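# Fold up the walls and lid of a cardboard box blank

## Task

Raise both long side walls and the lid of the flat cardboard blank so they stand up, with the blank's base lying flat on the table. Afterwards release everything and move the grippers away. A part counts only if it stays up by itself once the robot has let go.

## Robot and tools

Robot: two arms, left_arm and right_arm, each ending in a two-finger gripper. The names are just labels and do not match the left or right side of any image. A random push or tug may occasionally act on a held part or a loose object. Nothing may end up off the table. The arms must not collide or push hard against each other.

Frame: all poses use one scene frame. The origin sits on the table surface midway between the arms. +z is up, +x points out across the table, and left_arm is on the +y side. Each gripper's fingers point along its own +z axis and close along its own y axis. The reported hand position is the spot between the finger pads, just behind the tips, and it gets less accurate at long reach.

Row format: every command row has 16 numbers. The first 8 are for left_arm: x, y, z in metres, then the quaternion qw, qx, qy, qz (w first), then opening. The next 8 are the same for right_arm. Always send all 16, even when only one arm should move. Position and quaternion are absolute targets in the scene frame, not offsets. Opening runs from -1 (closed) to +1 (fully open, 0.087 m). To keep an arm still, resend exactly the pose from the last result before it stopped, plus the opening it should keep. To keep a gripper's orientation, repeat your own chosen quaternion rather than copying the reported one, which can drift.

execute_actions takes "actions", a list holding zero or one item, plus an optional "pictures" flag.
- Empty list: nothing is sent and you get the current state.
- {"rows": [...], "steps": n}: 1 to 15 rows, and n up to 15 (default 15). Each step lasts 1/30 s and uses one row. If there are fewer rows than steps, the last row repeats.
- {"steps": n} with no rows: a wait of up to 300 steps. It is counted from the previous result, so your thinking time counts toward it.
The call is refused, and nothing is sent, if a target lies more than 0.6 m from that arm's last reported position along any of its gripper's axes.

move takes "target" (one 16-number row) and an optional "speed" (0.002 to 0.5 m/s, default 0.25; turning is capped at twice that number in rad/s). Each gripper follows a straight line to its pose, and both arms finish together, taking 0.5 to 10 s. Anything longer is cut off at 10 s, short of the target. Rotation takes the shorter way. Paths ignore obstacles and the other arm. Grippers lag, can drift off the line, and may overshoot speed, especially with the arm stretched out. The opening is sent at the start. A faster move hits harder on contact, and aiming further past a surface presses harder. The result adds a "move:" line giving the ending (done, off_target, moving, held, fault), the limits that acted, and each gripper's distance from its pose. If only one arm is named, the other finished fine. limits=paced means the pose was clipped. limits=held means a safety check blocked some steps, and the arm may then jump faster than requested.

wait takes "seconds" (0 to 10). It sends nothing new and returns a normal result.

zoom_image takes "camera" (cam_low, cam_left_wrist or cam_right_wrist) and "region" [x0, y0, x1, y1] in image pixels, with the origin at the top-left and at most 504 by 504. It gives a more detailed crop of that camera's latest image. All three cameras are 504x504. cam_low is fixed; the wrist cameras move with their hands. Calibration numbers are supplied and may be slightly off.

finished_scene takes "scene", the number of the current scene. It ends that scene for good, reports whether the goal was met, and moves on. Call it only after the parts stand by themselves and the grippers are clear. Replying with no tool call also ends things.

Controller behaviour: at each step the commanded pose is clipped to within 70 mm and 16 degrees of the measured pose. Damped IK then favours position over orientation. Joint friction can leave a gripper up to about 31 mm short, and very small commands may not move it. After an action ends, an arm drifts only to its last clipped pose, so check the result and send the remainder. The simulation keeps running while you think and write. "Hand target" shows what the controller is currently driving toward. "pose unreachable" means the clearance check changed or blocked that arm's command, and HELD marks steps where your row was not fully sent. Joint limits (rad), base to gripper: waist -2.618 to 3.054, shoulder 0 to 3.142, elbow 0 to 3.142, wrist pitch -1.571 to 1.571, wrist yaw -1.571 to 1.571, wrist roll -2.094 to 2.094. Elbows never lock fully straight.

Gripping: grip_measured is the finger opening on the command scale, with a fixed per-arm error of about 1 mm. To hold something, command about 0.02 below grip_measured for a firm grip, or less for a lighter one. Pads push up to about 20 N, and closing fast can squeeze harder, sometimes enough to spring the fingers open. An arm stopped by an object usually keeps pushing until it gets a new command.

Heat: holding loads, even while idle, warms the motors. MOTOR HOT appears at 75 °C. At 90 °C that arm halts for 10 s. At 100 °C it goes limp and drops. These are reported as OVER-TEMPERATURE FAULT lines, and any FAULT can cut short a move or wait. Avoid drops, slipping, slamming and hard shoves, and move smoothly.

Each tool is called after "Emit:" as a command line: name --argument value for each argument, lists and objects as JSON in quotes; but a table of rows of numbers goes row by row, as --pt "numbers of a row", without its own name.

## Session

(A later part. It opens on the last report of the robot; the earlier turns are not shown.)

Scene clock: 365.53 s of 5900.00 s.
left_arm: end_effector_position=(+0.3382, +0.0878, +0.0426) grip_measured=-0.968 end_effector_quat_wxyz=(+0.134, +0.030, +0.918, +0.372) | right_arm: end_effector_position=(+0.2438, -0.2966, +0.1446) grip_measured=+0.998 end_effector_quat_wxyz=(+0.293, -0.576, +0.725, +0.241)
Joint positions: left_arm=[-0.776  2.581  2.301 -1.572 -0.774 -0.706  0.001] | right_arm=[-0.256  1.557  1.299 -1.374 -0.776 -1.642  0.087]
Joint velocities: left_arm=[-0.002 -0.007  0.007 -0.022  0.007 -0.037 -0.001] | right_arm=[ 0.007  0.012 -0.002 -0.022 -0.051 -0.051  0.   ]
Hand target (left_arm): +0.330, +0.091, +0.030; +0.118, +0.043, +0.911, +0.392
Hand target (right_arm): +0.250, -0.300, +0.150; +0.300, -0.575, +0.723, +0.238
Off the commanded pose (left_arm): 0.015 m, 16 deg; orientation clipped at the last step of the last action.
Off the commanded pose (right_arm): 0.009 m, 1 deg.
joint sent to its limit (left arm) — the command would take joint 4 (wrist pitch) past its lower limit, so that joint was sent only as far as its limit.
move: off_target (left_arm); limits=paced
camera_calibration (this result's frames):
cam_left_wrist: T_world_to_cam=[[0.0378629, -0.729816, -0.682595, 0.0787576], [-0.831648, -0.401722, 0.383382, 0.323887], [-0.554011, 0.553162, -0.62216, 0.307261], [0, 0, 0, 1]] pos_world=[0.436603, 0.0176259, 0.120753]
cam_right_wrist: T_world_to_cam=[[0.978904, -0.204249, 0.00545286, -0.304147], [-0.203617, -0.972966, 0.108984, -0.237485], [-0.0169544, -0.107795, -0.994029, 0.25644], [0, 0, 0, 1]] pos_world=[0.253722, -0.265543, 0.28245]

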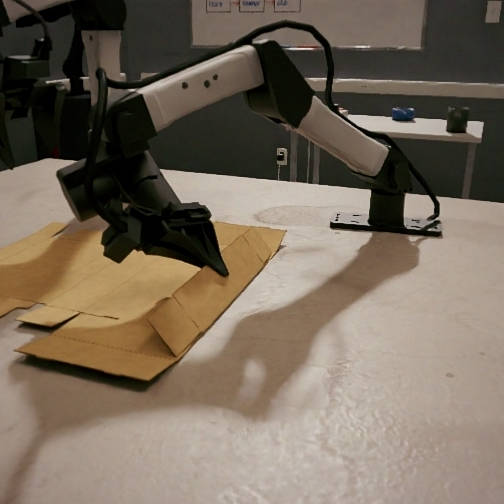

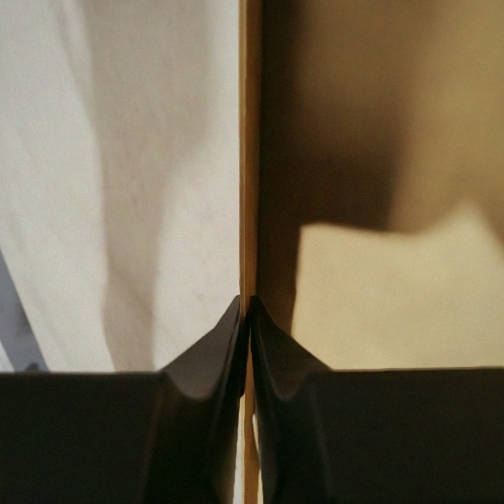

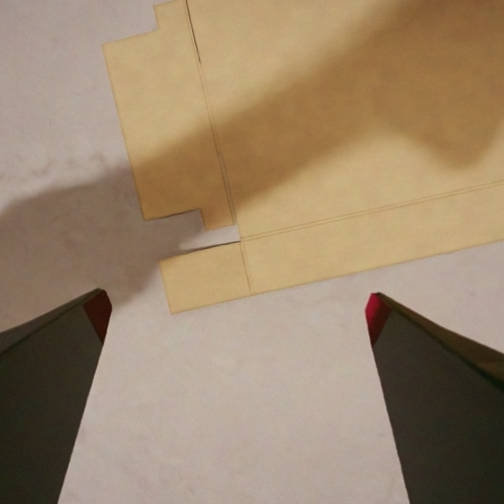

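Test springback: rotate back toward vertical while opening.

Emit:
move --target '[0.335,0.11,0.05,0.08,0,0.99,0.1,0.3, 0.25,-0.3,0.15,0.3,-0.575,0.723,0.238,1]' --speed 0.1

Emit:
move --target '[0.335,0.11,0.14,0.15,0,0.99,0.0,0.3, 0.25,-0.3,0.15,0.3,-0.575,0.723,0.238,1]' --speed 0.1

Scene clock: 372.70 s of 5900.00 s.
left_arm: end_effector_position=(+0.3333, +0.1082, +0.0451) grip_measured=+0.300 end_effector_quat_wxyz=(+0.071, +0.002, +0.991, +0.110) | right_arm: end_effector_position=(+0.2437, -0.2966, +0.1446) grip_measured=+0.998 end_effector_quat_wxyz=(+0.293, -0.576, +0.724, +0.241)
Joint positions: left_arm=[-0.555  2.231  1.881 -1.183 -0.261 -0.427  0.057] | right_arm=[-0.256  1.557  1.299 -1.375 -0.776 -1.642  0.087]
Joint velocities: left_arm=[-0.017  0.002 -0.007  0.007  0.007  0.007 -0.001] | right_arm=[-0.002 -0.017 -0.017 -0.007 -0.051 -0.007 -0.   ]
Hand target (left_arm): +0.336, +0.110, +0.051; +0.082, +0.001, +0.991, +0.101
Hand target (right_arm): +0.250, -0.300, +0.150; +0.300, -0.575, +0.723, +0.238
Off the commanded pose (left_arm): 0.005 m, 2 deg.
Off the commanded pose (right_arm): 0.009 m, 1 deg.
After step 90, 0.83 s passed at rest.
move: done
camera_calibration (this result's frames):
cam_left_wrist: T_world_to_cam=[[0.00749741, -0.978461, -0.206295, 0.111103], [-0.753241, -0.141214, 0.642407, 0.261033], [-0.657702, 0.150573, -0.738076, 0.378163], [0, 0, 0, 1]] pos_world=[0.444507, 0.0886307, 0.134344]
cam_right_wrist: T_world_to_cam=[[0.979016, -0.203718, 0.00522708, -0.303842], [-0.203065, -0.973087, 0.108935, -0.237638], [-0.0171055, -0.10771, -0.994035, 0.256513], [0, 0, 0, 1]] pos_world=[0.253598, -0.265511, 0.282459]

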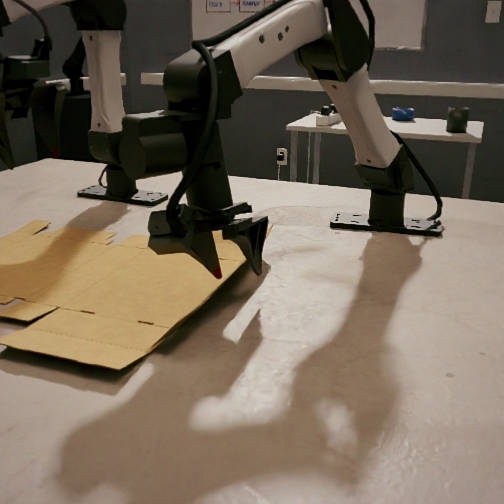

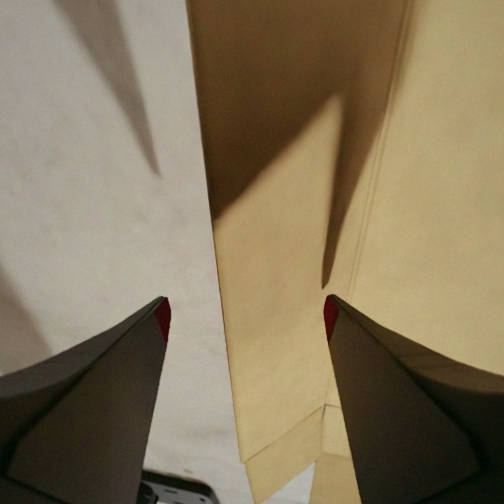

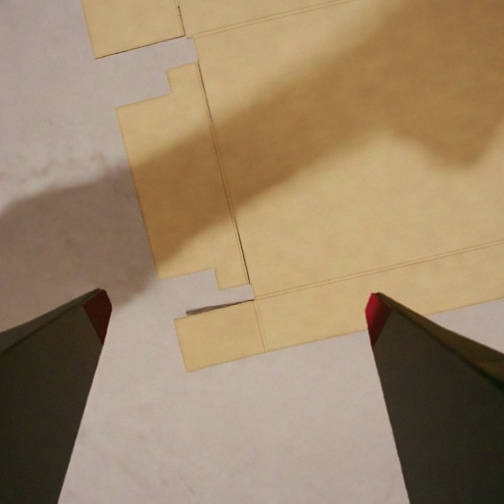

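Scene clock: 374.37 s of 5900.00 s.
left_arm: end_effector_position=(+0.3340, +0.1072, +0.1333) grip_measured=+0.300 end_effector_quat_wxyz=(+0.145, +0.000, +0.989, +0.006) | right_arm: end_effector_position=(+0.2437, -0.2966, +0.1446) grip_measured=+0.998 end_effector_quat_wxyz=(+0.293, -0.576, +0.724, +0.241)
Joint positions: left_arm=[-0.5    1.989  1.868 -1.183 -0.118 -0.364  0.057] | right_arm=[-0.256  1.557  1.299 -1.375 -0.776 -1.642  0.087]
Joint velocities: left_arm=[-0.002 -0.007 -0.007 -0.007  0.051 -0.007  0.   ] | right_arm=[-0.007  0.012 -0.002  0.007 -0.007 -0.051 -0.001]
Hand target (left_arm): +0.333, +0.111, +0.140; +0.150, +0.001, +0.989, +0.001
Hand target (right_arm): +0.250, -0.300, +0.150; +0.300, -0.575, +0.723, +0.238
Off the commanded pose (left_arm): 0.007 m, 1 deg.
Off the commanded pose (right_arm): 0.009 m, 1 deg.
move: done
camera_calibration (this result's frames):
cam_left_wrist: T_world_to_cam=[[-0.00518212, -0.999987, 0.00033239, 0.107341], [-0.842291, 0.00454407, 0.539003, 0.232656], [-0.538998, 0.00251321, -0.842304, 0.433968], [0, 0, 0, 1]] pos_world=[0.430428, 0.105192, 0.240094]
cam_right_wrist: T_world_to_cam=[[0.979016, -0.203718, 0.00522708, -0.303842], [-0.203065, -0.973087, 0.108935, -0.237638], [-0.0171055, -0.10771, -0.994035, 0.256513], [0, 0, 0, 1]] pos_world=[0.253598, -0.265511, 0.282459]

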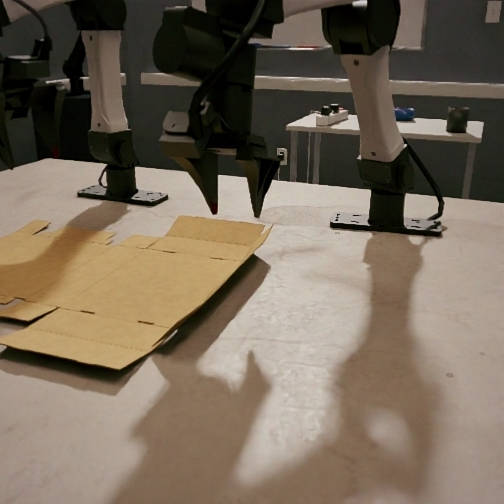

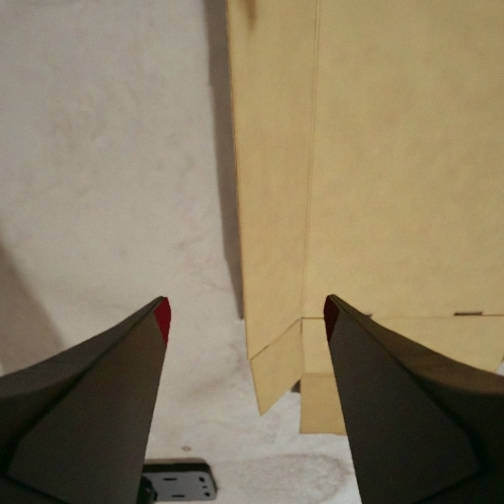

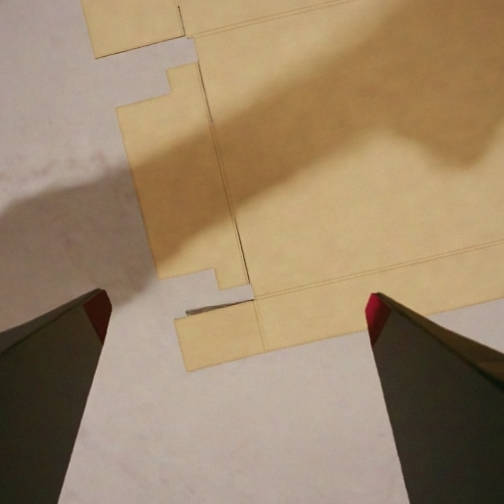

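Emit:
move --target '[0.335,0.19,0.06,0,0,0.924,-0.383,-1, 0.33,0.02,0.06,0,0,0.866,0.5,-1]' --speed 0.2

Emit:
move --target '[0.335,0.14,0.03,0,0,0.924,-0.383,-1, 0.33,0.045,-0.01,0,0,0.866,0.5,-1]' --speed 0.05

Emit:
move --target '[0.335,0.05,0.07,0,0,0.924,-0.383,-1, 0.33,0.055,-0.02,0,0,0.866,0.5,-1]' --speed 0.04

Scene clock: 393.43 s of 5900.00 s.
left_arm: end_effector_position=(+0.3358, +0.1874, +0.0578) grip_measured=-1.000 end_effector_quat_wxyz=(+0.002, -0.000, +0.927, -0.376) | right_arm: end_effector_position=(+0.3331, +0.0106, +0.0609) grip_measured=-1.000 end_effector_quat_wxyz=(-0.008, +0.003, +0.868, +0.496)
Joint positions: left_arm=[ 0.015  2.268  1.793 -1.219  0.763  0.183  0.   ] | right_arm=[ 0.428  2.209  1.498 -0.28  -0.917  0.71   0.   ]
Joint velocities: left_arm=[ 0.007 -0.002 -0.002  0.022  0.022 -0.022  0.   ] | right_arm=[ 0.012 -0.017  0.007  0.022 -0.066  0.051  0.   ]
Hand target (left_arm): +0.339, +0.190, +0.061; +0.004, -0.001, +0.925, -0.380
Hand target (right_arm): +0.335, +0.016, +0.063; -0.004, -0.001, +0.866, +0.501
Off the commanded pose (left_arm): 0.004 m, 1 deg.
Off the commanded pose (right_arm): 0.010 m, 1 deg.
After step 90, 11.73 s passed at rest.
move: done
camera_calibration (this result's frames):
cam_left_wrist: T_world_to_cam=[[-0.00347415, -0.707796, 0.706408, 0.0914229], [-0.655637, 0.535005, 0.532832, 0.112795], [-0.755068, -0.461296, -0.465916, 0.508877], [0, 0, 0, 1]] pos_world=[0.458507, 0.239106, 0.112411]
cam_right_wrist: T_world_to_cam=[[0.011381, -0.508548, -0.860958, 0.0499241], [-0.623362, -0.676836, 0.391551, 0.208243], [-0.781851, 0.532233, -0.324712, 0.415097], [0, 0, 0, 1]] pos_world=[0.453787, -0.0545932, 0.0962321]

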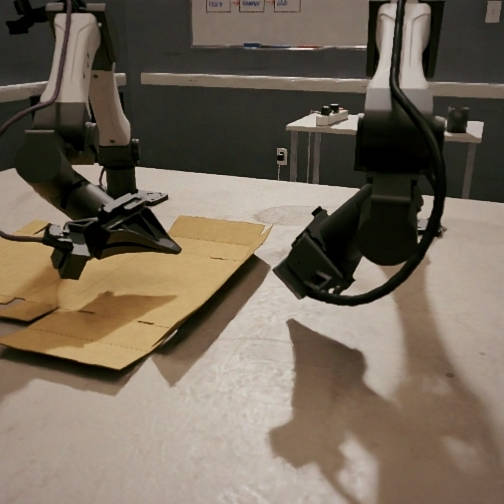

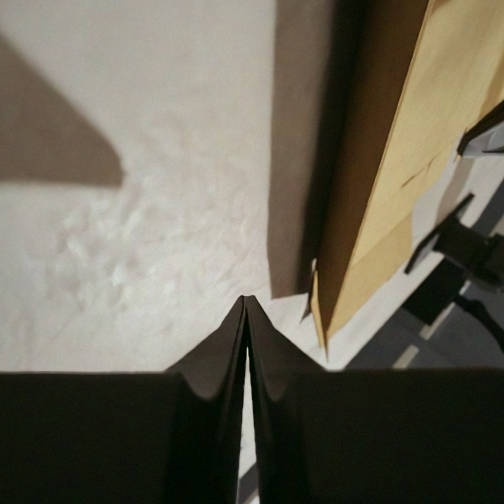

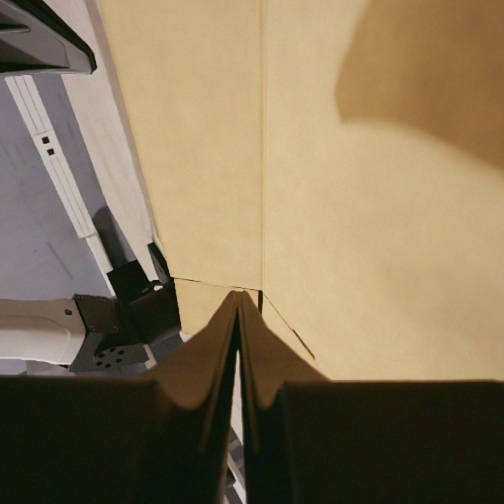

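Scene clock: 395.37 s of 5900.00 s.
left_arm: end_effector_position=(+0.3367, +0.1448, +0.0319) grip_measured=-1.000 end_effector_quat_wxyz=(-0.000, +0.001, +0.925, -0.380) | right_arm: end_effector_position=(+0.3391, +0.0440, +0.0174) grip_measured=-1.000 end_effector_quat_wxyz=(+0.009, -0.012, +0.853, +0.521)
Joint positions: left_arm=[-0.082  2.268  1.683 -1.023  0.78   0.054  0.   ] | right_arm=[ 0.482  2.346  1.48   0.016 -0.917  0.803  0.   ]
Joint velocities: left_arm=[ 0.002 -0.012 -0.027  0.037  0.081 -0.007  0.   ] | right_arm=[-0.007 -0.012  0.007  0.066  0.037 -0.066  0.   ]
Hand target (left_arm): +0.335, +0.140, +0.030; -0.001, +0.000, +0.923, -0.384
Hand target (right_arm): +0.330, +0.044, -0.009; -0.000, -0.001, +0.866, +0.500
Off the commanded pose (left_arm): 0.005 m, 0 deg.
Off the commanded pose (right_arm): 0.029 m, 3 deg.
move: off_target (right_arm)
camera_calibration (this result's frames):
cam_left_wrist: T_world_to_cam=[[-0.00343023, -0.700688, 0.713459, 0.0782903], [-0.651457, 0.542858, 0.530009, 0.147485], [-0.758678, -0.46297, -0.45833, 0.479112], [0, 0, 0, 1]] pos_world=[0.45984, 0.196608, 0.0855664]
cam_right_wrist: T_world_to_cam=[[0.0556248, -0.45685, -0.887803, 0.0125686], [-0.633206, -0.703636, 0.322407, 0.257257], [-0.771982, 0.544229, -0.32842, 0.384062], [0, 0, 0, 1]] pos_world=[0.458686, -0.0222607, 0.0543507]

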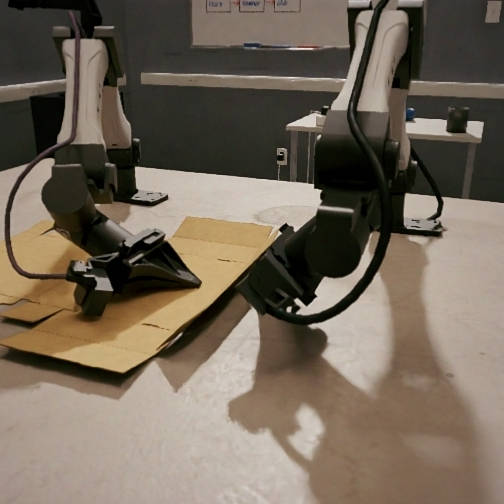

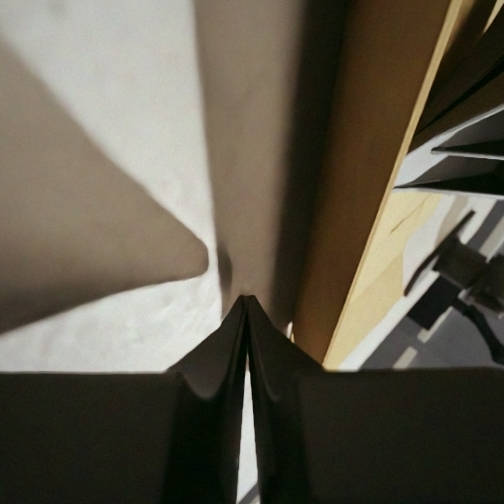

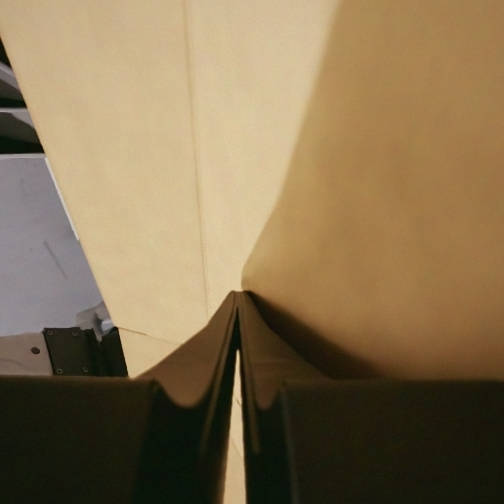

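Scene clock: 398.20 s of 5900.00 s.
left_arm: end_effector_position=(+0.3345, +0.0810, +0.0487) grip_measured=-1.000 end_effector_quat_wxyz=(-0.009, -0.015, +0.940, -0.341) | right_arm: end_effector_position=(+0.3390, +0.0464, +0.0169) grip_measured=-1.000 end_effector_quat_wxyz=(+0.004, -0.011, +0.847, +0.531)
Joint positions: left_arm=[-0.256  2.205  1.683 -0.943  0.69  -0.206  0.   ] | right_arm=[ 0.482  2.36   1.48   0.05  -0.939  0.828  0.   ]
Joint velocities: left_arm=[-0.012  0.012  0.002 -0.022  0.007 -0.007  0.   ] | right_arm=[-0.022 -0.002 -0.012 -0.095  0.022 -0.007  0.   ]
Hand target (left_arm): +0.331, +0.052, +0.071; -0.005, +0.002, +0.924, -0.384
Hand target (right_arm): +0.329, +0.053, -0.018; -0.000, -0.001, +0.866, +0.500
Off the commanded pose (left_arm): 0.038 m, 5 deg.
Off the commanded pose (right_arm): 0.039 m, 4 deg.
move: off_target (left_arm, right_arm)
camera_calibration (this result's frames):
cam_left_wrist: T_world_to_cam=[[0.0314285, -0.757657, 0.651895, 0.0175134], [-0.647248, 0.481567, 0.5909, 0.172409], [-0.761631, -0.440509, -0.475257, 0.455575], [0, 0, 0, 1]] pos_world=[0.458021, 0.130927, 0.103222]
cam_right_wrist: T_world_to_cam=[[0.0466963, -0.435582, -0.898937, 0.0154964], [-0.62683, -0.713459, 0.313147, 0.25756], [-0.777755, 0.548858, -0.306352, 0.383903], [0, 0, 0, 1]] pos_world=[0.459306, -0.0201999, 0.0508856]

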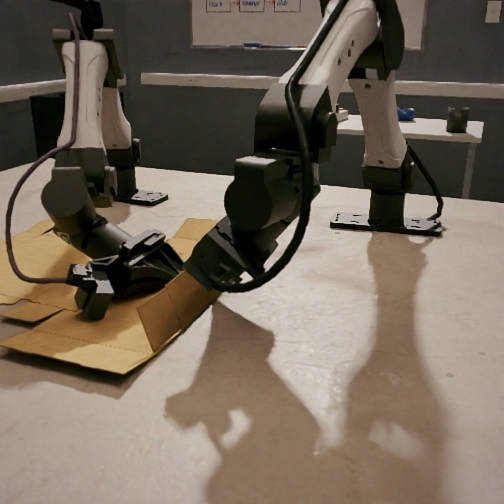

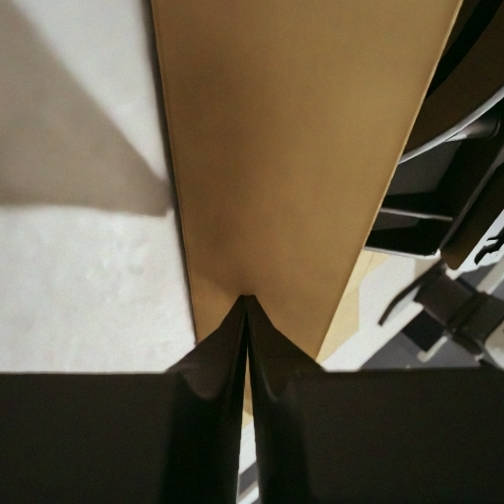

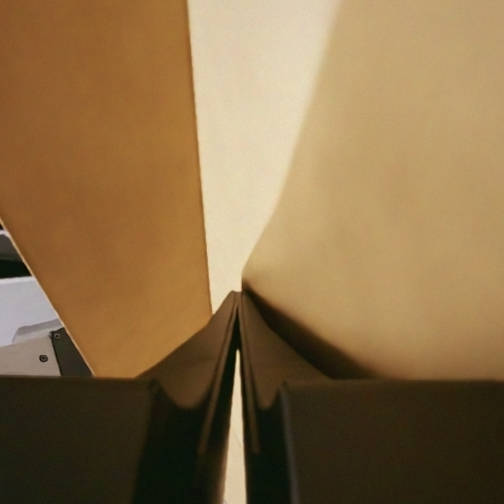

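Works nicely. Continue.

Emit:
move --target '[0.335,0.03,0.06,0,0,0.966,-0.26,-1, 0.33,0.055,-0.02,0,0,0.866,0.5,-1]' --speed 0.04

Emit:
move --target '[0.335,0.04,0.03,0,0,0.966,-0.26,-1, 0.33,-0.06,0.035,0,0,0.866,0.5,-1]' --speed 0.05

Emit:
move --target '[0.335,0.045,-0.005,0,0,0.985,-0.17,-1, 0.33,-0.1,0.08,0,0,0.866,0.5,-1]' --speed 0.04

Scene clock: 408.50 s of 5900.00 s.
left_arm: end_effector_position=(+0.3302, +0.0642, +0.0447) grip_measured=-1.000 end_effector_quat_wxyz=(-0.004, -0.007, +0.978, -0.209) | right_arm: end_effector_position=(+0.3392, +0.0480, +0.0169) grip_measured=-1.000 end_effector_quat_wxyz=(+0.006, -0.012, +0.847, +0.531)
Joint positions: left_arm=[-0.39   2.21   1.781 -1.027  0.407 -0.31   0.   ] | right_arm=[ 0.486  2.36   1.48   0.056 -0.934  0.829  0.   ]
Joint velocities: left_arm=[-0.007  0.007  0.027  0.007  0.007 -0.022  0.   ] | right_arm=[ 0.002 -0.007 -0.007  0.022 -0.007 -0.051  0.   ]
Hand target (left_arm): +0.332, +0.032, +0.061; -0.002, +0.002, +0.966, -0.260
Hand target (right_arm): +0.329, +0.053, -0.018; -0.000, -0.001, +0.866, +0.500
Off the commanded pose (left_arm): 0.038 m, 6 deg.
Off the commanded pose (right_arm): 0.039 m, 4 deg.
After step 90, 4.83 s passed at rest.
move: off_target (left_arm, right_arm)
camera_calibration (this result's frames):
cam_left_wrist: T_world_to_cam=[[0.013822, -0.906598, 0.421768, 0.0331906], [-0.648551, 0.312918, 0.693876, 0.186683], [-0.761046, -0.283129, -0.58365, 0.437521], [0, 0, 0, 1]] pos_world=[0.453588, 0.095549, 0.111826]
cam_right_wrist: T_world_to_cam=[[0.0522673, -0.435918, -0.898468, 0.0142853], [-0.629125, -0.713084, 0.309375, 0.259603], [-0.775545, 0.549078, -0.311518, 0.382505], [0, 0, 0, 1]] pos_world=[0.459226, -0.018679, 0.0516773]

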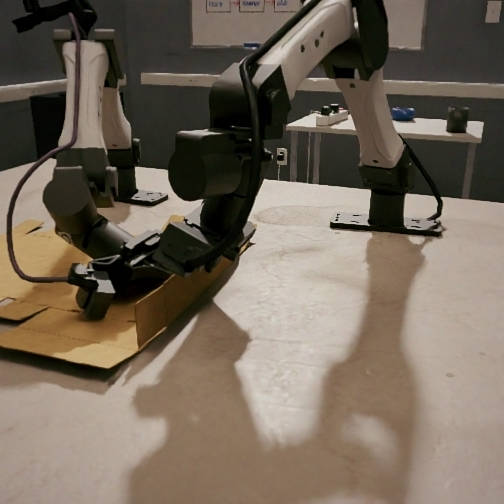

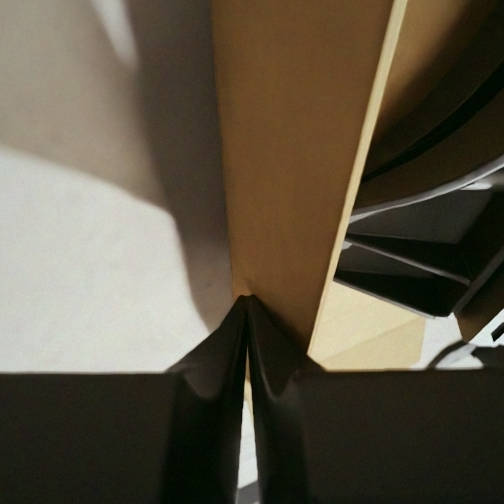

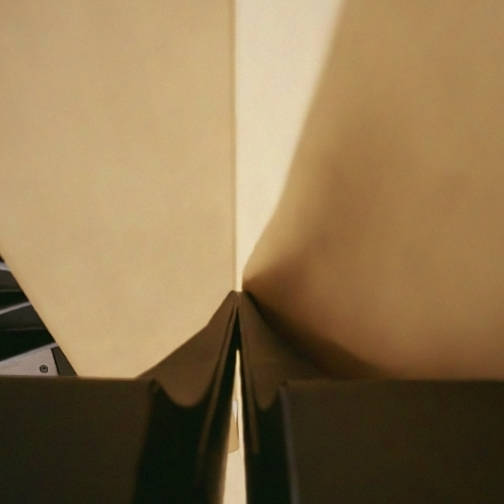

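Scene clock: 411.13 s of 5900.00 s.
left_arm: end_effector_position=(+0.3390, +0.0463, +0.0402) grip_measured=-1.000 end_effector_quat_wxyz=(+0.009, +0.001, +0.967, -0.256) | right_arm: end_effector_position=(+0.3311, -0.0553, +0.0274) grip_measured=-1.000 end_effector_quat_wxyz=(-0.001, +0.003, +0.868, +0.497)
Joint positions: left_arm=[-0.394  2.226  1.76  -0.933  0.491 -0.316  0.   ] | right_arm=[ 0.285  2.211  1.373 -0.309 -0.983  0.503  0.   ]
Joint velocities: left_arm=[-0.007  0.002 -0.017  0.051 -0.022 -0.022  0.   ] | right_arm=[ 0.012 -0.027  0.012 -0.022 -0.051 -0.037  0.   ]
Hand target (left_arm): +0.335, +0.040, +0.031; -0.000, +0.000, +0.966, -0.260
Hand target (right_arm): +0.328, -0.059, +0.034; +0.001, +0.001, +0.866, +0.500
Off the commanded pose (left_arm): 0.013 m, 1 deg.
Off the commanded pose (right_arm): 0.009 m, 0 deg.
move: off_target (left_arm)
camera_calibration (this result's frames):
cam_left_wrist: T_world_to_cam=[[-0.00954996, -0.8621, 0.506648, 0.0212517], [-0.664699, 0.383999, 0.640874, 0.205431], [-0.74705, -0.330648, -0.576705, 0.433653], [0, 0, 0, 1]] pos_world=[0.460713, 0.0828227, 0.107668]
cam_right_wrist: T_world_to_cam=[[0.0189083, -0.505662, -0.862524, -0.0147183], [-0.632109, -0.674438, 0.381538, 0.178743], [-0.774648, 0.537996, -0.332386, 0.435879], [0, 0, 0, 1]] pos_world=[0.450917, -0.121392, 0.063988]

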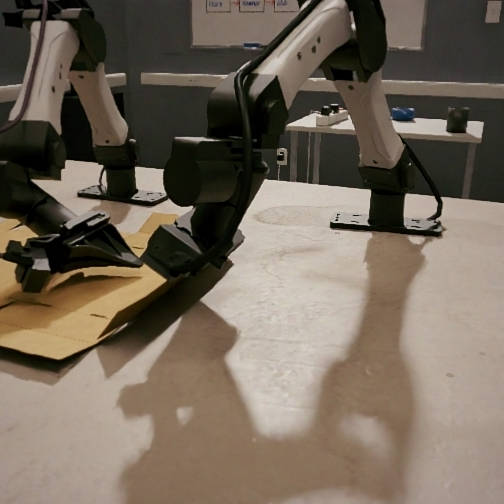

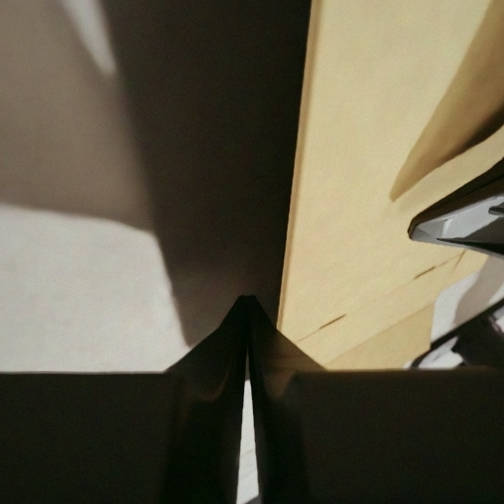

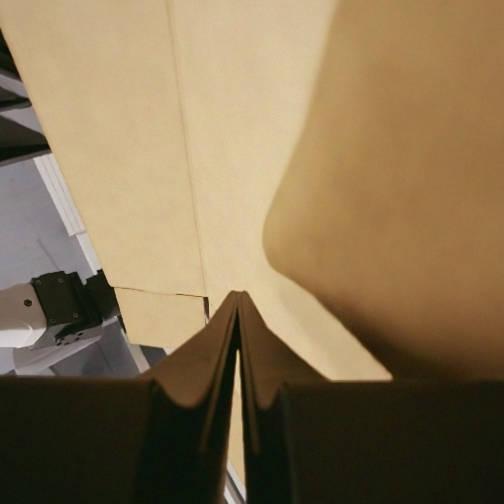

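Scene clock: 413.63 s of 5900.00 s.
left_arm: end_effector_position=(+0.3360, +0.0491, +0.0189) grip_measured=-1.000 end_effector_quat_wxyz=(+0.006, -0.005, +0.981, -0.193) | right_arm: end_effector_position=(+0.3214, -0.0977, +0.0637) grip_measured=-1.000 end_effector_quat_wxyz=(-0.019, +0.011, +0.869, +0.493)
Joint positions: left_arm=[-0.434  2.257  1.766 -0.939  0.363 -0.35   0.   ] | right_arm=[ 0.189  2.127  1.418 -0.623 -1.015  0.329  0.   ]
Joint velocities: left_arm=[-0.007 -0.002 -0.002 -0.051 -0.007 -0.037  0.   ] | right_arm=[-0.007 -0.007  0.002 -0.051 -0.022  0.007  0.   ]
Hand target (left_arm): +0.335, +0.045, -0.004; -0.000, +0.000, +0.985, -0.171
Hand target (right_arm): +0.329, -0.100, +0.080; +0.001, +0.000, +0.866, +0.500
Off the commanded pose (left_arm): 0.024 m, 3 deg.
Off the commanded pose (right_arm): 0.019 m, 3 deg.
move: off_target (left_arm, right_arm)
camera_calibration (this result's frames):
cam_left_wrist: T_world_to_cam=[[0.00442609, -0.92042, 0.390905, 0.034733], [-0.663188, 0.289873, 0.69004, 0.219236], [-0.748439, -0.262298, -0.609129, 0.417829], [0, 0, 0, 1]] pos_world=[0.457961, 0.078014, 0.0896527]
cam_right_wrist: T_world_to_cam=[[-0.0119569, -0.512903, -0.858363, 0.00427879], [-0.614724, -0.673276, 0.41087, 0.12291], [-0.788652, 0.532569, -0.307243, 0.465575], [0, 0, 0, 1]] pos_world=[0.442784, -0.163004, 0.0962177]

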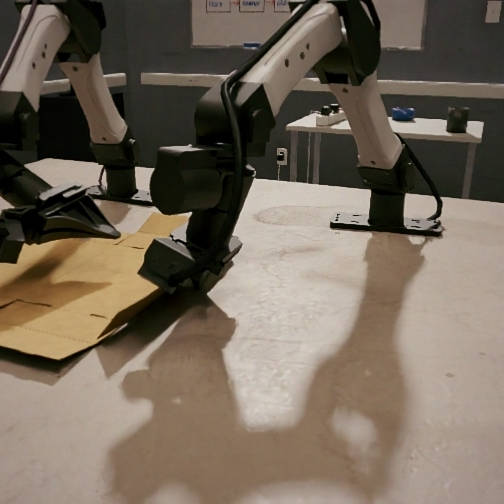

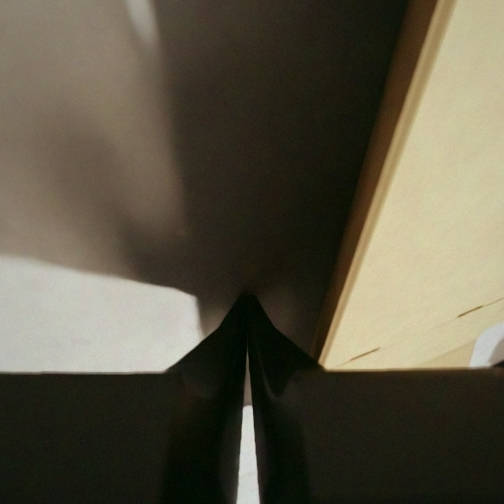

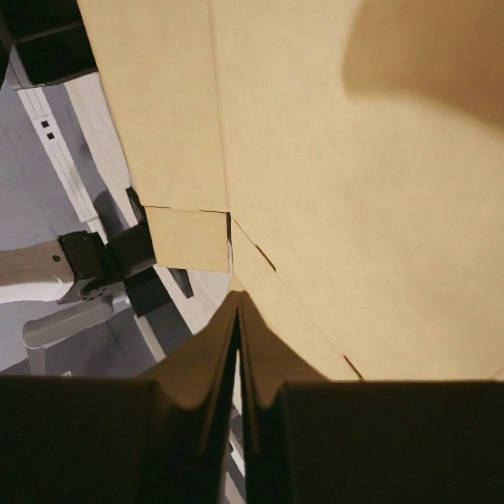

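Emit:
move --target '[0.335,0.15,0.04,0,0,0.924,-0.383,-1, 0.33,-0.03,0.03,0,0,0.866,0.5,-1]' --speed 0.1

Emit:
move --target '[0.335,0.15,0.04,0,0,0.924,-0.383,-1, 0.33,0.05,-0.01,0,0,0.866,0.5,-1]' --speed 0.05

Emit:
move --target '[0.335,0.03,0.08,0,0,0.924,-0.383,-1, 0.33,0.05,-0.02,0,0,0.866,0.5,-1]' --speed 0.04

Scene clock: 421.80 s of 5900.00 s.
left_arm: end_effector_position=(+0.3366, +0.1495, +0.0409) grip_measured=-1.000 end_effector_quat_wxyz=(+0.009, +0.001, +0.927, -0.376) | right_arm: end_effector_position=(+0.3362, -0.0329, +0.0392) grip_measured=-1.000 end_effector_quat_wxyz=(+0.007, -0.004, +0.864, +0.503)
Joint positions: left_arm=[-0.073  2.238  1.677 -1.032  0.771  0.057  0.   ] | right_arm=[ 0.331  2.208  1.405 -0.26  -0.97   0.575  0.   ]
Joint velocities: left_arm=[ 0.017  0.002  0.002 -0.051  0.066 -0.051  0.   ] | right_arm=[ 0.012 -0.002 -0.007  0.022  0.022  0.022  0.   ]
Hand target (left_arm): +0.337, +0.151, +0.040; +0.003, -0.000, +0.925, -0.381
Hand target (right_arm): +0.331, -0.031, +0.030; -0.001, -0.001, +0.866, +0.500
Off the commanded pose (left_arm): 0.002 m, 1 deg.
Off the commanded pose (right_arm): 0.011 m, 1 deg.
After step 90, 2.67 s passed at rest.
move: off_target (right_arm)
camera_calibration (this result's frames):
cam_left_wrist: T_world_to_cam=[[-0.0110596, -0.707436, 0.706691, 0.0790277], [-0.664238, 0.533471, 0.523638, 0.146086], [-0.74744, -0.46362, -0.475806, 0.482277], [0, 0, 0, 1]] pos_world=[0.458383, 0.201567, 0.0971258]
cam_right_wrist: T_world_to_cam=[[0.0397825, -0.494297, -0.868382, 0.00026181], [-0.637389, -0.681846, 0.358917, 0.195004], [-0.769514, 0.539219, -0.342185, 0.430377], [0, 0, 0, 1]] pos_world=[0.455464, -0.0989756, 0.0775058]

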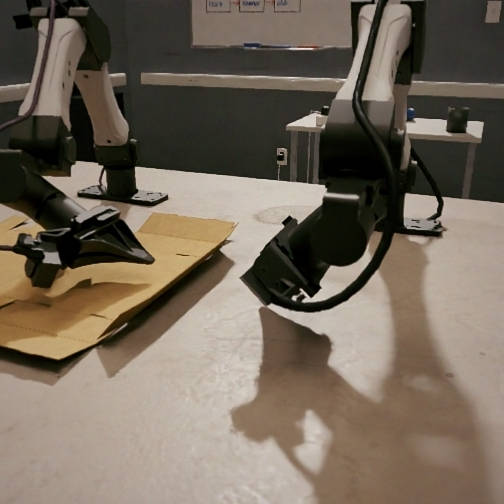

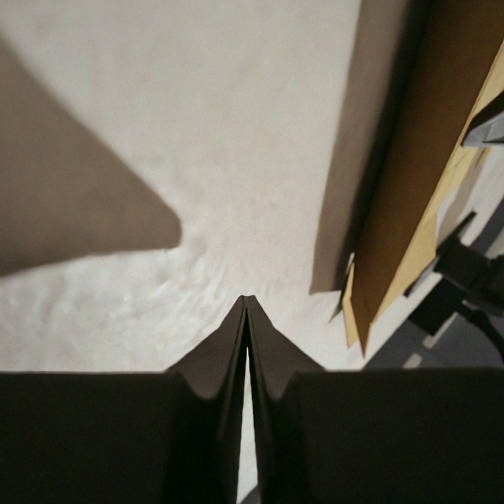

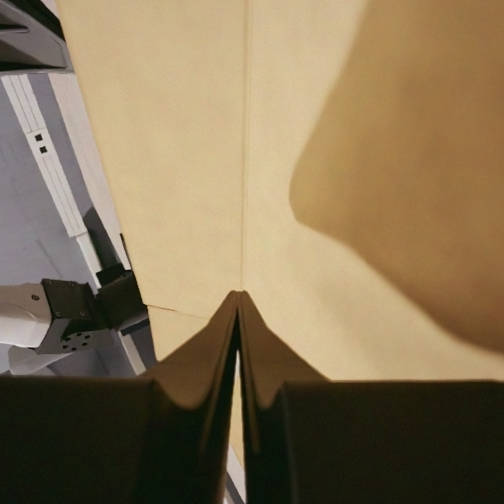

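Scene clock: 424.03 s of 5900.00 s.
left_arm: end_effector_position=(+0.3357, +0.1488, +0.0417) grip_measured=-1.000 end_effector_quat_wxyz=(+0.008, +0.002, +0.925, -0.379) | right_arm: end_effector_position=(+0.3312, +0.0446, +0.0165) grip_measured=-1.000 end_effector_quat_wxyz=(-0.003, -0.011, +0.851, +0.525)
Joint positions: left_arm=[-0.073  2.238  1.677 -1.037  0.777  0.061  0.   ] | right_arm=[ 0.487  2.342  1.456  0.031 -0.935  0.817  0.   ]
Joint velocities: left_arm=[-0.007 -0.007 -0.002 -0.037  0.007  0.051  0.   ] | right_arm=[ 0.002  0.002 -0.002 -0.022 -0.007 -0.022  0.   ]
Hand target (left_arm): +0.335, +0.150, +0.040; +0.001, -0.000, +0.924, -0.383
Hand target (right_arm): +0.330, +0.048, -0.009; -0.001, -0.001, +0.866, +0.500
Off the commanded pose (left_arm): 0.002 m, 1 deg.
Off the commanded pose (right_arm): 0.027 m, 4 deg.
move: off_target (right_arm)
camera_calibration (this result's frames):
cam_left_wrist: T_world_to_cam=[[-0.0122119, -0.703235, 0.710853, 0.0775979], [-0.66178, 0.538618, 0.521477, 0.143887], [-0.749598, -0.46406, -0.471965, 0.482286], [0, 0, 0, 1]] pos_world=[0.45769, 0.200879, 0.0974273]
cam_right_wrist: T_world_to_cam=[[0.0406583, -0.447227, -0.893496, 0.0171383], [-0.618666, -0.713467, 0.328964, 0.248563], [-0.784601, 0.5394, -0.305693, 0.381376], [0, 0, 0, 1]] pos_world=[0.452309, -0.0207081, 0.0501286]

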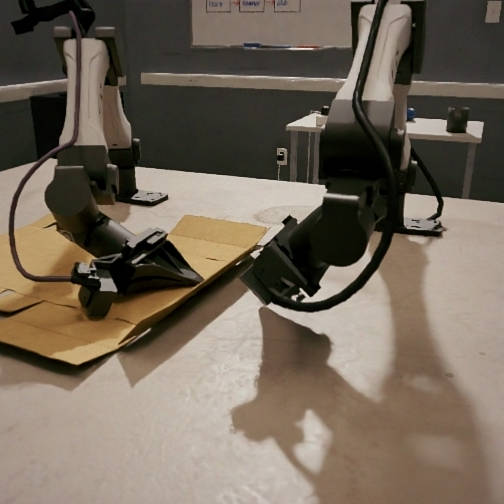

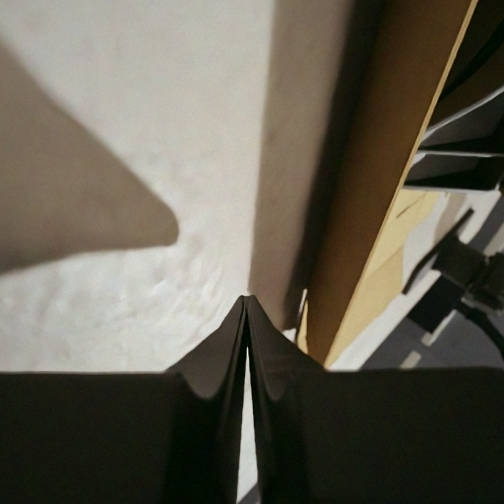

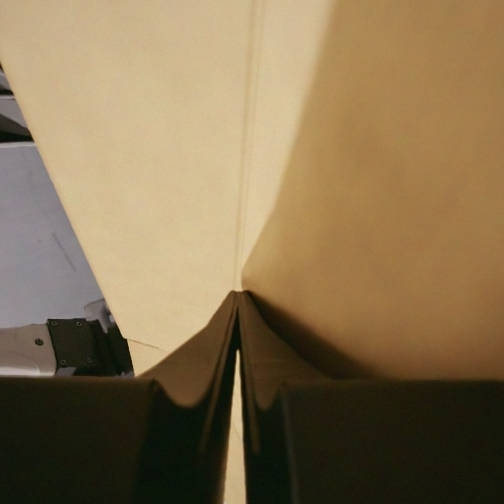

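Scene clock: 427.43 s of 5900.00 s.
left_arm: end_effector_position=(+0.3282, +0.0504, +0.0601) grip_measured=-1.000 end_effector_quat_wxyz=(-0.018, -0.017, +0.932, -0.362) | right_arm: end_effector_position=(+0.3306, +0.0458, +0.0162) grip_measured=-1.000 end_effector_quat_wxyz=(-0.004, -0.016, +0.847, +0.532)
Joint positions: left_arm=[-0.315  2.189  1.677 -0.91   0.73  -0.288  0.   ] | right_arm=[ 0.487  2.35   1.456  0.05  -0.951  0.82   0.   ]
Joint velocities: left_arm=[ 0.002 -0.002  0.002 -0.007  0.007 -0.007  0.   ] | right_arm=[ 0.002 -0.012 -0.007  0.022 -0.007  0.007  0.   ]
Hand target (left_arm): +0.331, +0.031, +0.081; -0.003, +0.001, +0.923, -0.385
Hand target (right_arm): +0.328, +0.048, -0.018; -0.000, -0.001, +0.866, +0.500
Off the commanded pose (left_arm): 0.029 m, 4 deg.
Off the commanded pose (right_arm): 0.036 m, 5 deg.
move: off_target (left_arm, right_arm)
camera_calibration (this result's frames):
cam_left_wrist: T_world_to_cam=[[0.0422127, -0.727828, 0.684459, -0.0198578], [-0.635443, 0.509097, 0.580544, 0.171616], [-0.770993, -0.459441, -0.441003, 0.444656], [0, 0, 0, 1]] pos_world=[0.452717, 0.102471, 0.110056]
cam_right_wrist: T_world_to_cam=[[0.0463092, -0.432674, -0.900361, 0.0149858], [-0.612221, -0.724502, 0.316675, 0.247727], [-0.789329, 0.536555, -0.298443, 0.381747], [0, 0, 0, 1]] pos_world=[0.452294, -0.0188653, 0.0489734]

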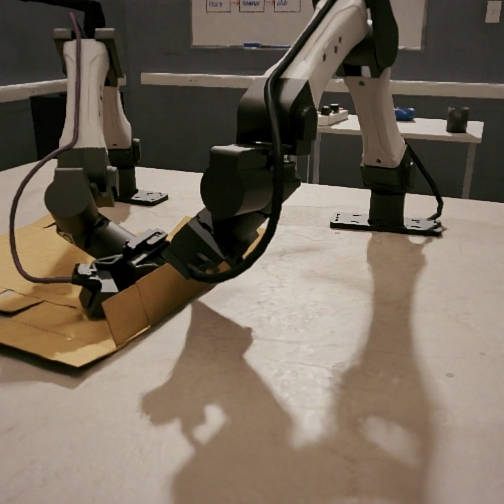

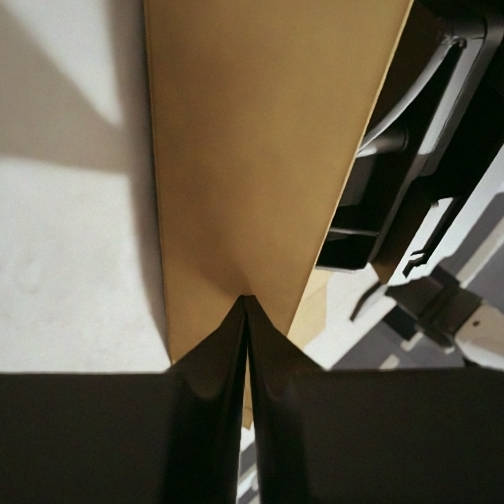

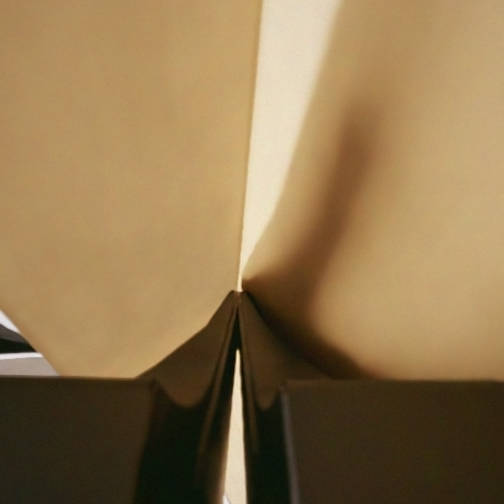

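Emit:
move --target '[0.335,0.0,0.065,0,0,0.924,-0.383,-1, 0.33,0.05,-0.02,0,0,0.866,0.5,-1]' --speed 0.04

Scene clock: 431.47 s of 5900.00 s.
left_arm: end_effector_position=(+0.3274, +0.0345, +0.0544) grip_measured=-1.000 end_effector_quat_wxyz=(-0.014, -0.020, +0.941, -0.338) | right_arm: end_effector_position=(+0.3307, +0.0455, +0.0162) grip_measured=-1.000 end_effector_quat_wxyz=(-0.005, -0.016, +0.845, +0.534)
Joint positions: left_arm=[-0.367  2.189  1.677 -0.875  0.67  -0.354  0.   ] | right_arm=[ 0.486  2.352  1.456  0.053 -0.956  0.821  0.   ]
Joint velocities: left_arm=[-0.007 -0.012 -0.022  0.051 -0.037 -0.081  0.   ] | right_arm=[ 0.002 -0.027 -0.007 -0.022 -0.037  0.037  0.   ]
Hand target (left_arm): +0.331, +0.002, +0.067; -0.004, +0.003, +0.924, -0.382
Hand target (right_arm): +0.328, +0.048, -0.018; -0.001, -0.001, +0.866, +0.500
Off the commanded pose (left_arm): 0.037 m, 6 deg.
Off the commanded pose (right_arm): 0.036 m, 5 deg.
move: off_target (left_arm, right_arm)
camera_calibration (this result's frames):
cam_left_wrist: T_world_to_cam=[[0.0453265, -0.761616, 0.646441, -0.0252766], [-0.642092, 0.47352, 0.602907, 0.18472], [-0.765287, -0.442402, -0.467564, 0.433197], [0, 0, 0, 1]] pos_world=[0.451273, 0.0849277, 0.107518]
cam_right_wrist: T_world_to_cam=[[0.0453436, -0.429198, -0.902071, 0.0150202], [-0.610761, -0.726481, 0.314953, 0.247185], [-0.790515, 0.536669, -0.295079, 0.382334], [0, 0, 0, 1]] pos_world=[0.452531, -0.0191648, 0.0485161]

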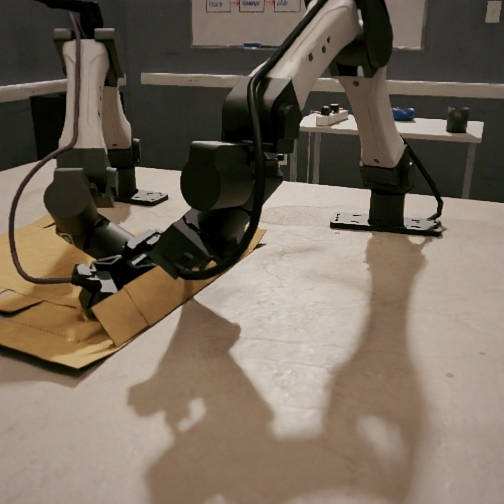

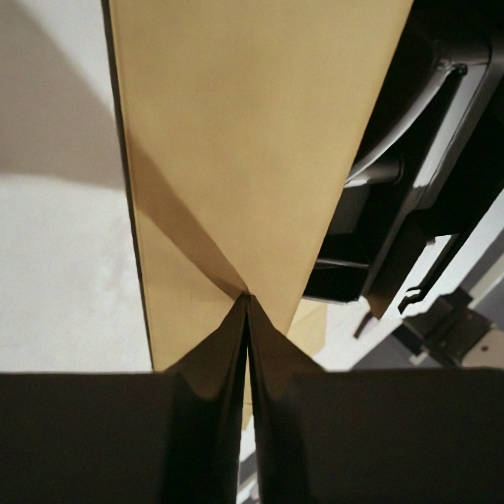

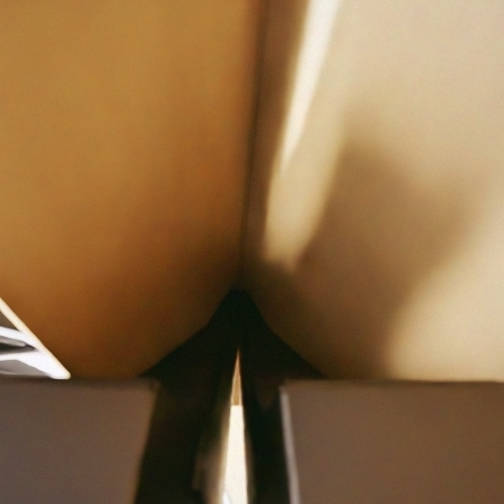

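Emit:
move --target '[0.335,0.02,0.02,0,0,0.94,-0.34,-1, 0.33,-0.03,0.025,0,0,0.866,0.5,-1]' --speed 0.03

Scene clock: 439.57 s of 5900.00 s.
left_arm: end_effector_position=(+0.3416, +0.0240, +0.0318) grip_measured=-1.000 end_effector_quat_wxyz=(+0.008, -0.004, +0.940, -0.341) | right_arm: end_effector_position=(+0.3302, -0.0240, +0.0198) grip_measured=-1.000 end_effector_quat_wxyz=(-0.004, -0.000, +0.865, +0.503)
Joint positions: left_arm=[-0.384  2.244  1.677 -0.767  0.662 -0.356  0.   ] | right_arm=[ 0.354  2.249  1.381 -0.188 -0.966  0.61   0.   ]
Joint velocities: left_arm=[-0.017  0.002 -0.007 -0.037  0.007 -0.007  0.   ] | right_arm=[-0.007 -0.022  0.007 -0.007 -0.066 -0.037  0.   ]
Hand target (left_arm): +0.335, +0.020, +0.020; -0.001, +0.000, +0.940, -0.340
Hand target (right_arm): +0.329, -0.029, +0.025; +0.001, +0.000, +0.866, +0.501
Off the commanded pose (left_arm): 0.014 m, 1 deg.
Off the commanded pose (right_arm): 0.008 m, 1 deg.
After step 90, 2.27 s passed at rest.
move: off_target (left_arm)
camera_calibration (this result's frames):
cam_left_wrist: T_world_to_cam=[[-0.000243406, -0.758217, 0.652002, -0.00400494], [-0.665212, 0.486943, 0.566021, 0.221256], [-0.746655, -0.433581, -0.504493, 0.423419], [0, 0, 0, 1]] pos_world=[0.463329, 0.0728108, 0.0909877]
cam_right_wrist: T_world_to_cam=[[0.0210469, -0.494942, -0.868671, -0.00576872], [-0.626041, -0.683959, 0.374531, 0.200127], [-0.779506, 0.535941, -0.324249, 0.417161], [0, 0, 0, 1]] pos_world=[0.450589, -0.0895502, 0.0552994]

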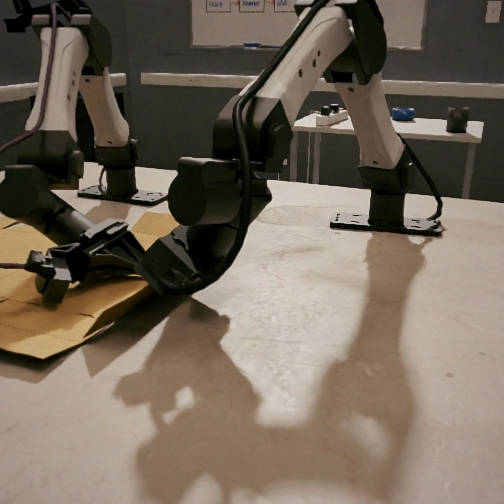

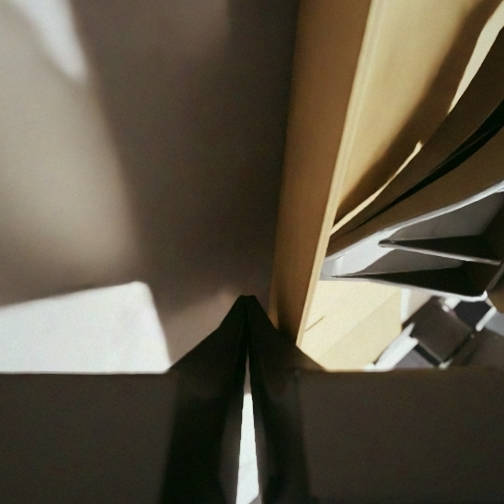

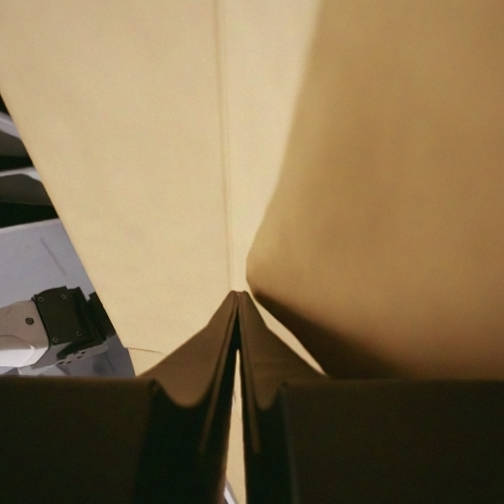

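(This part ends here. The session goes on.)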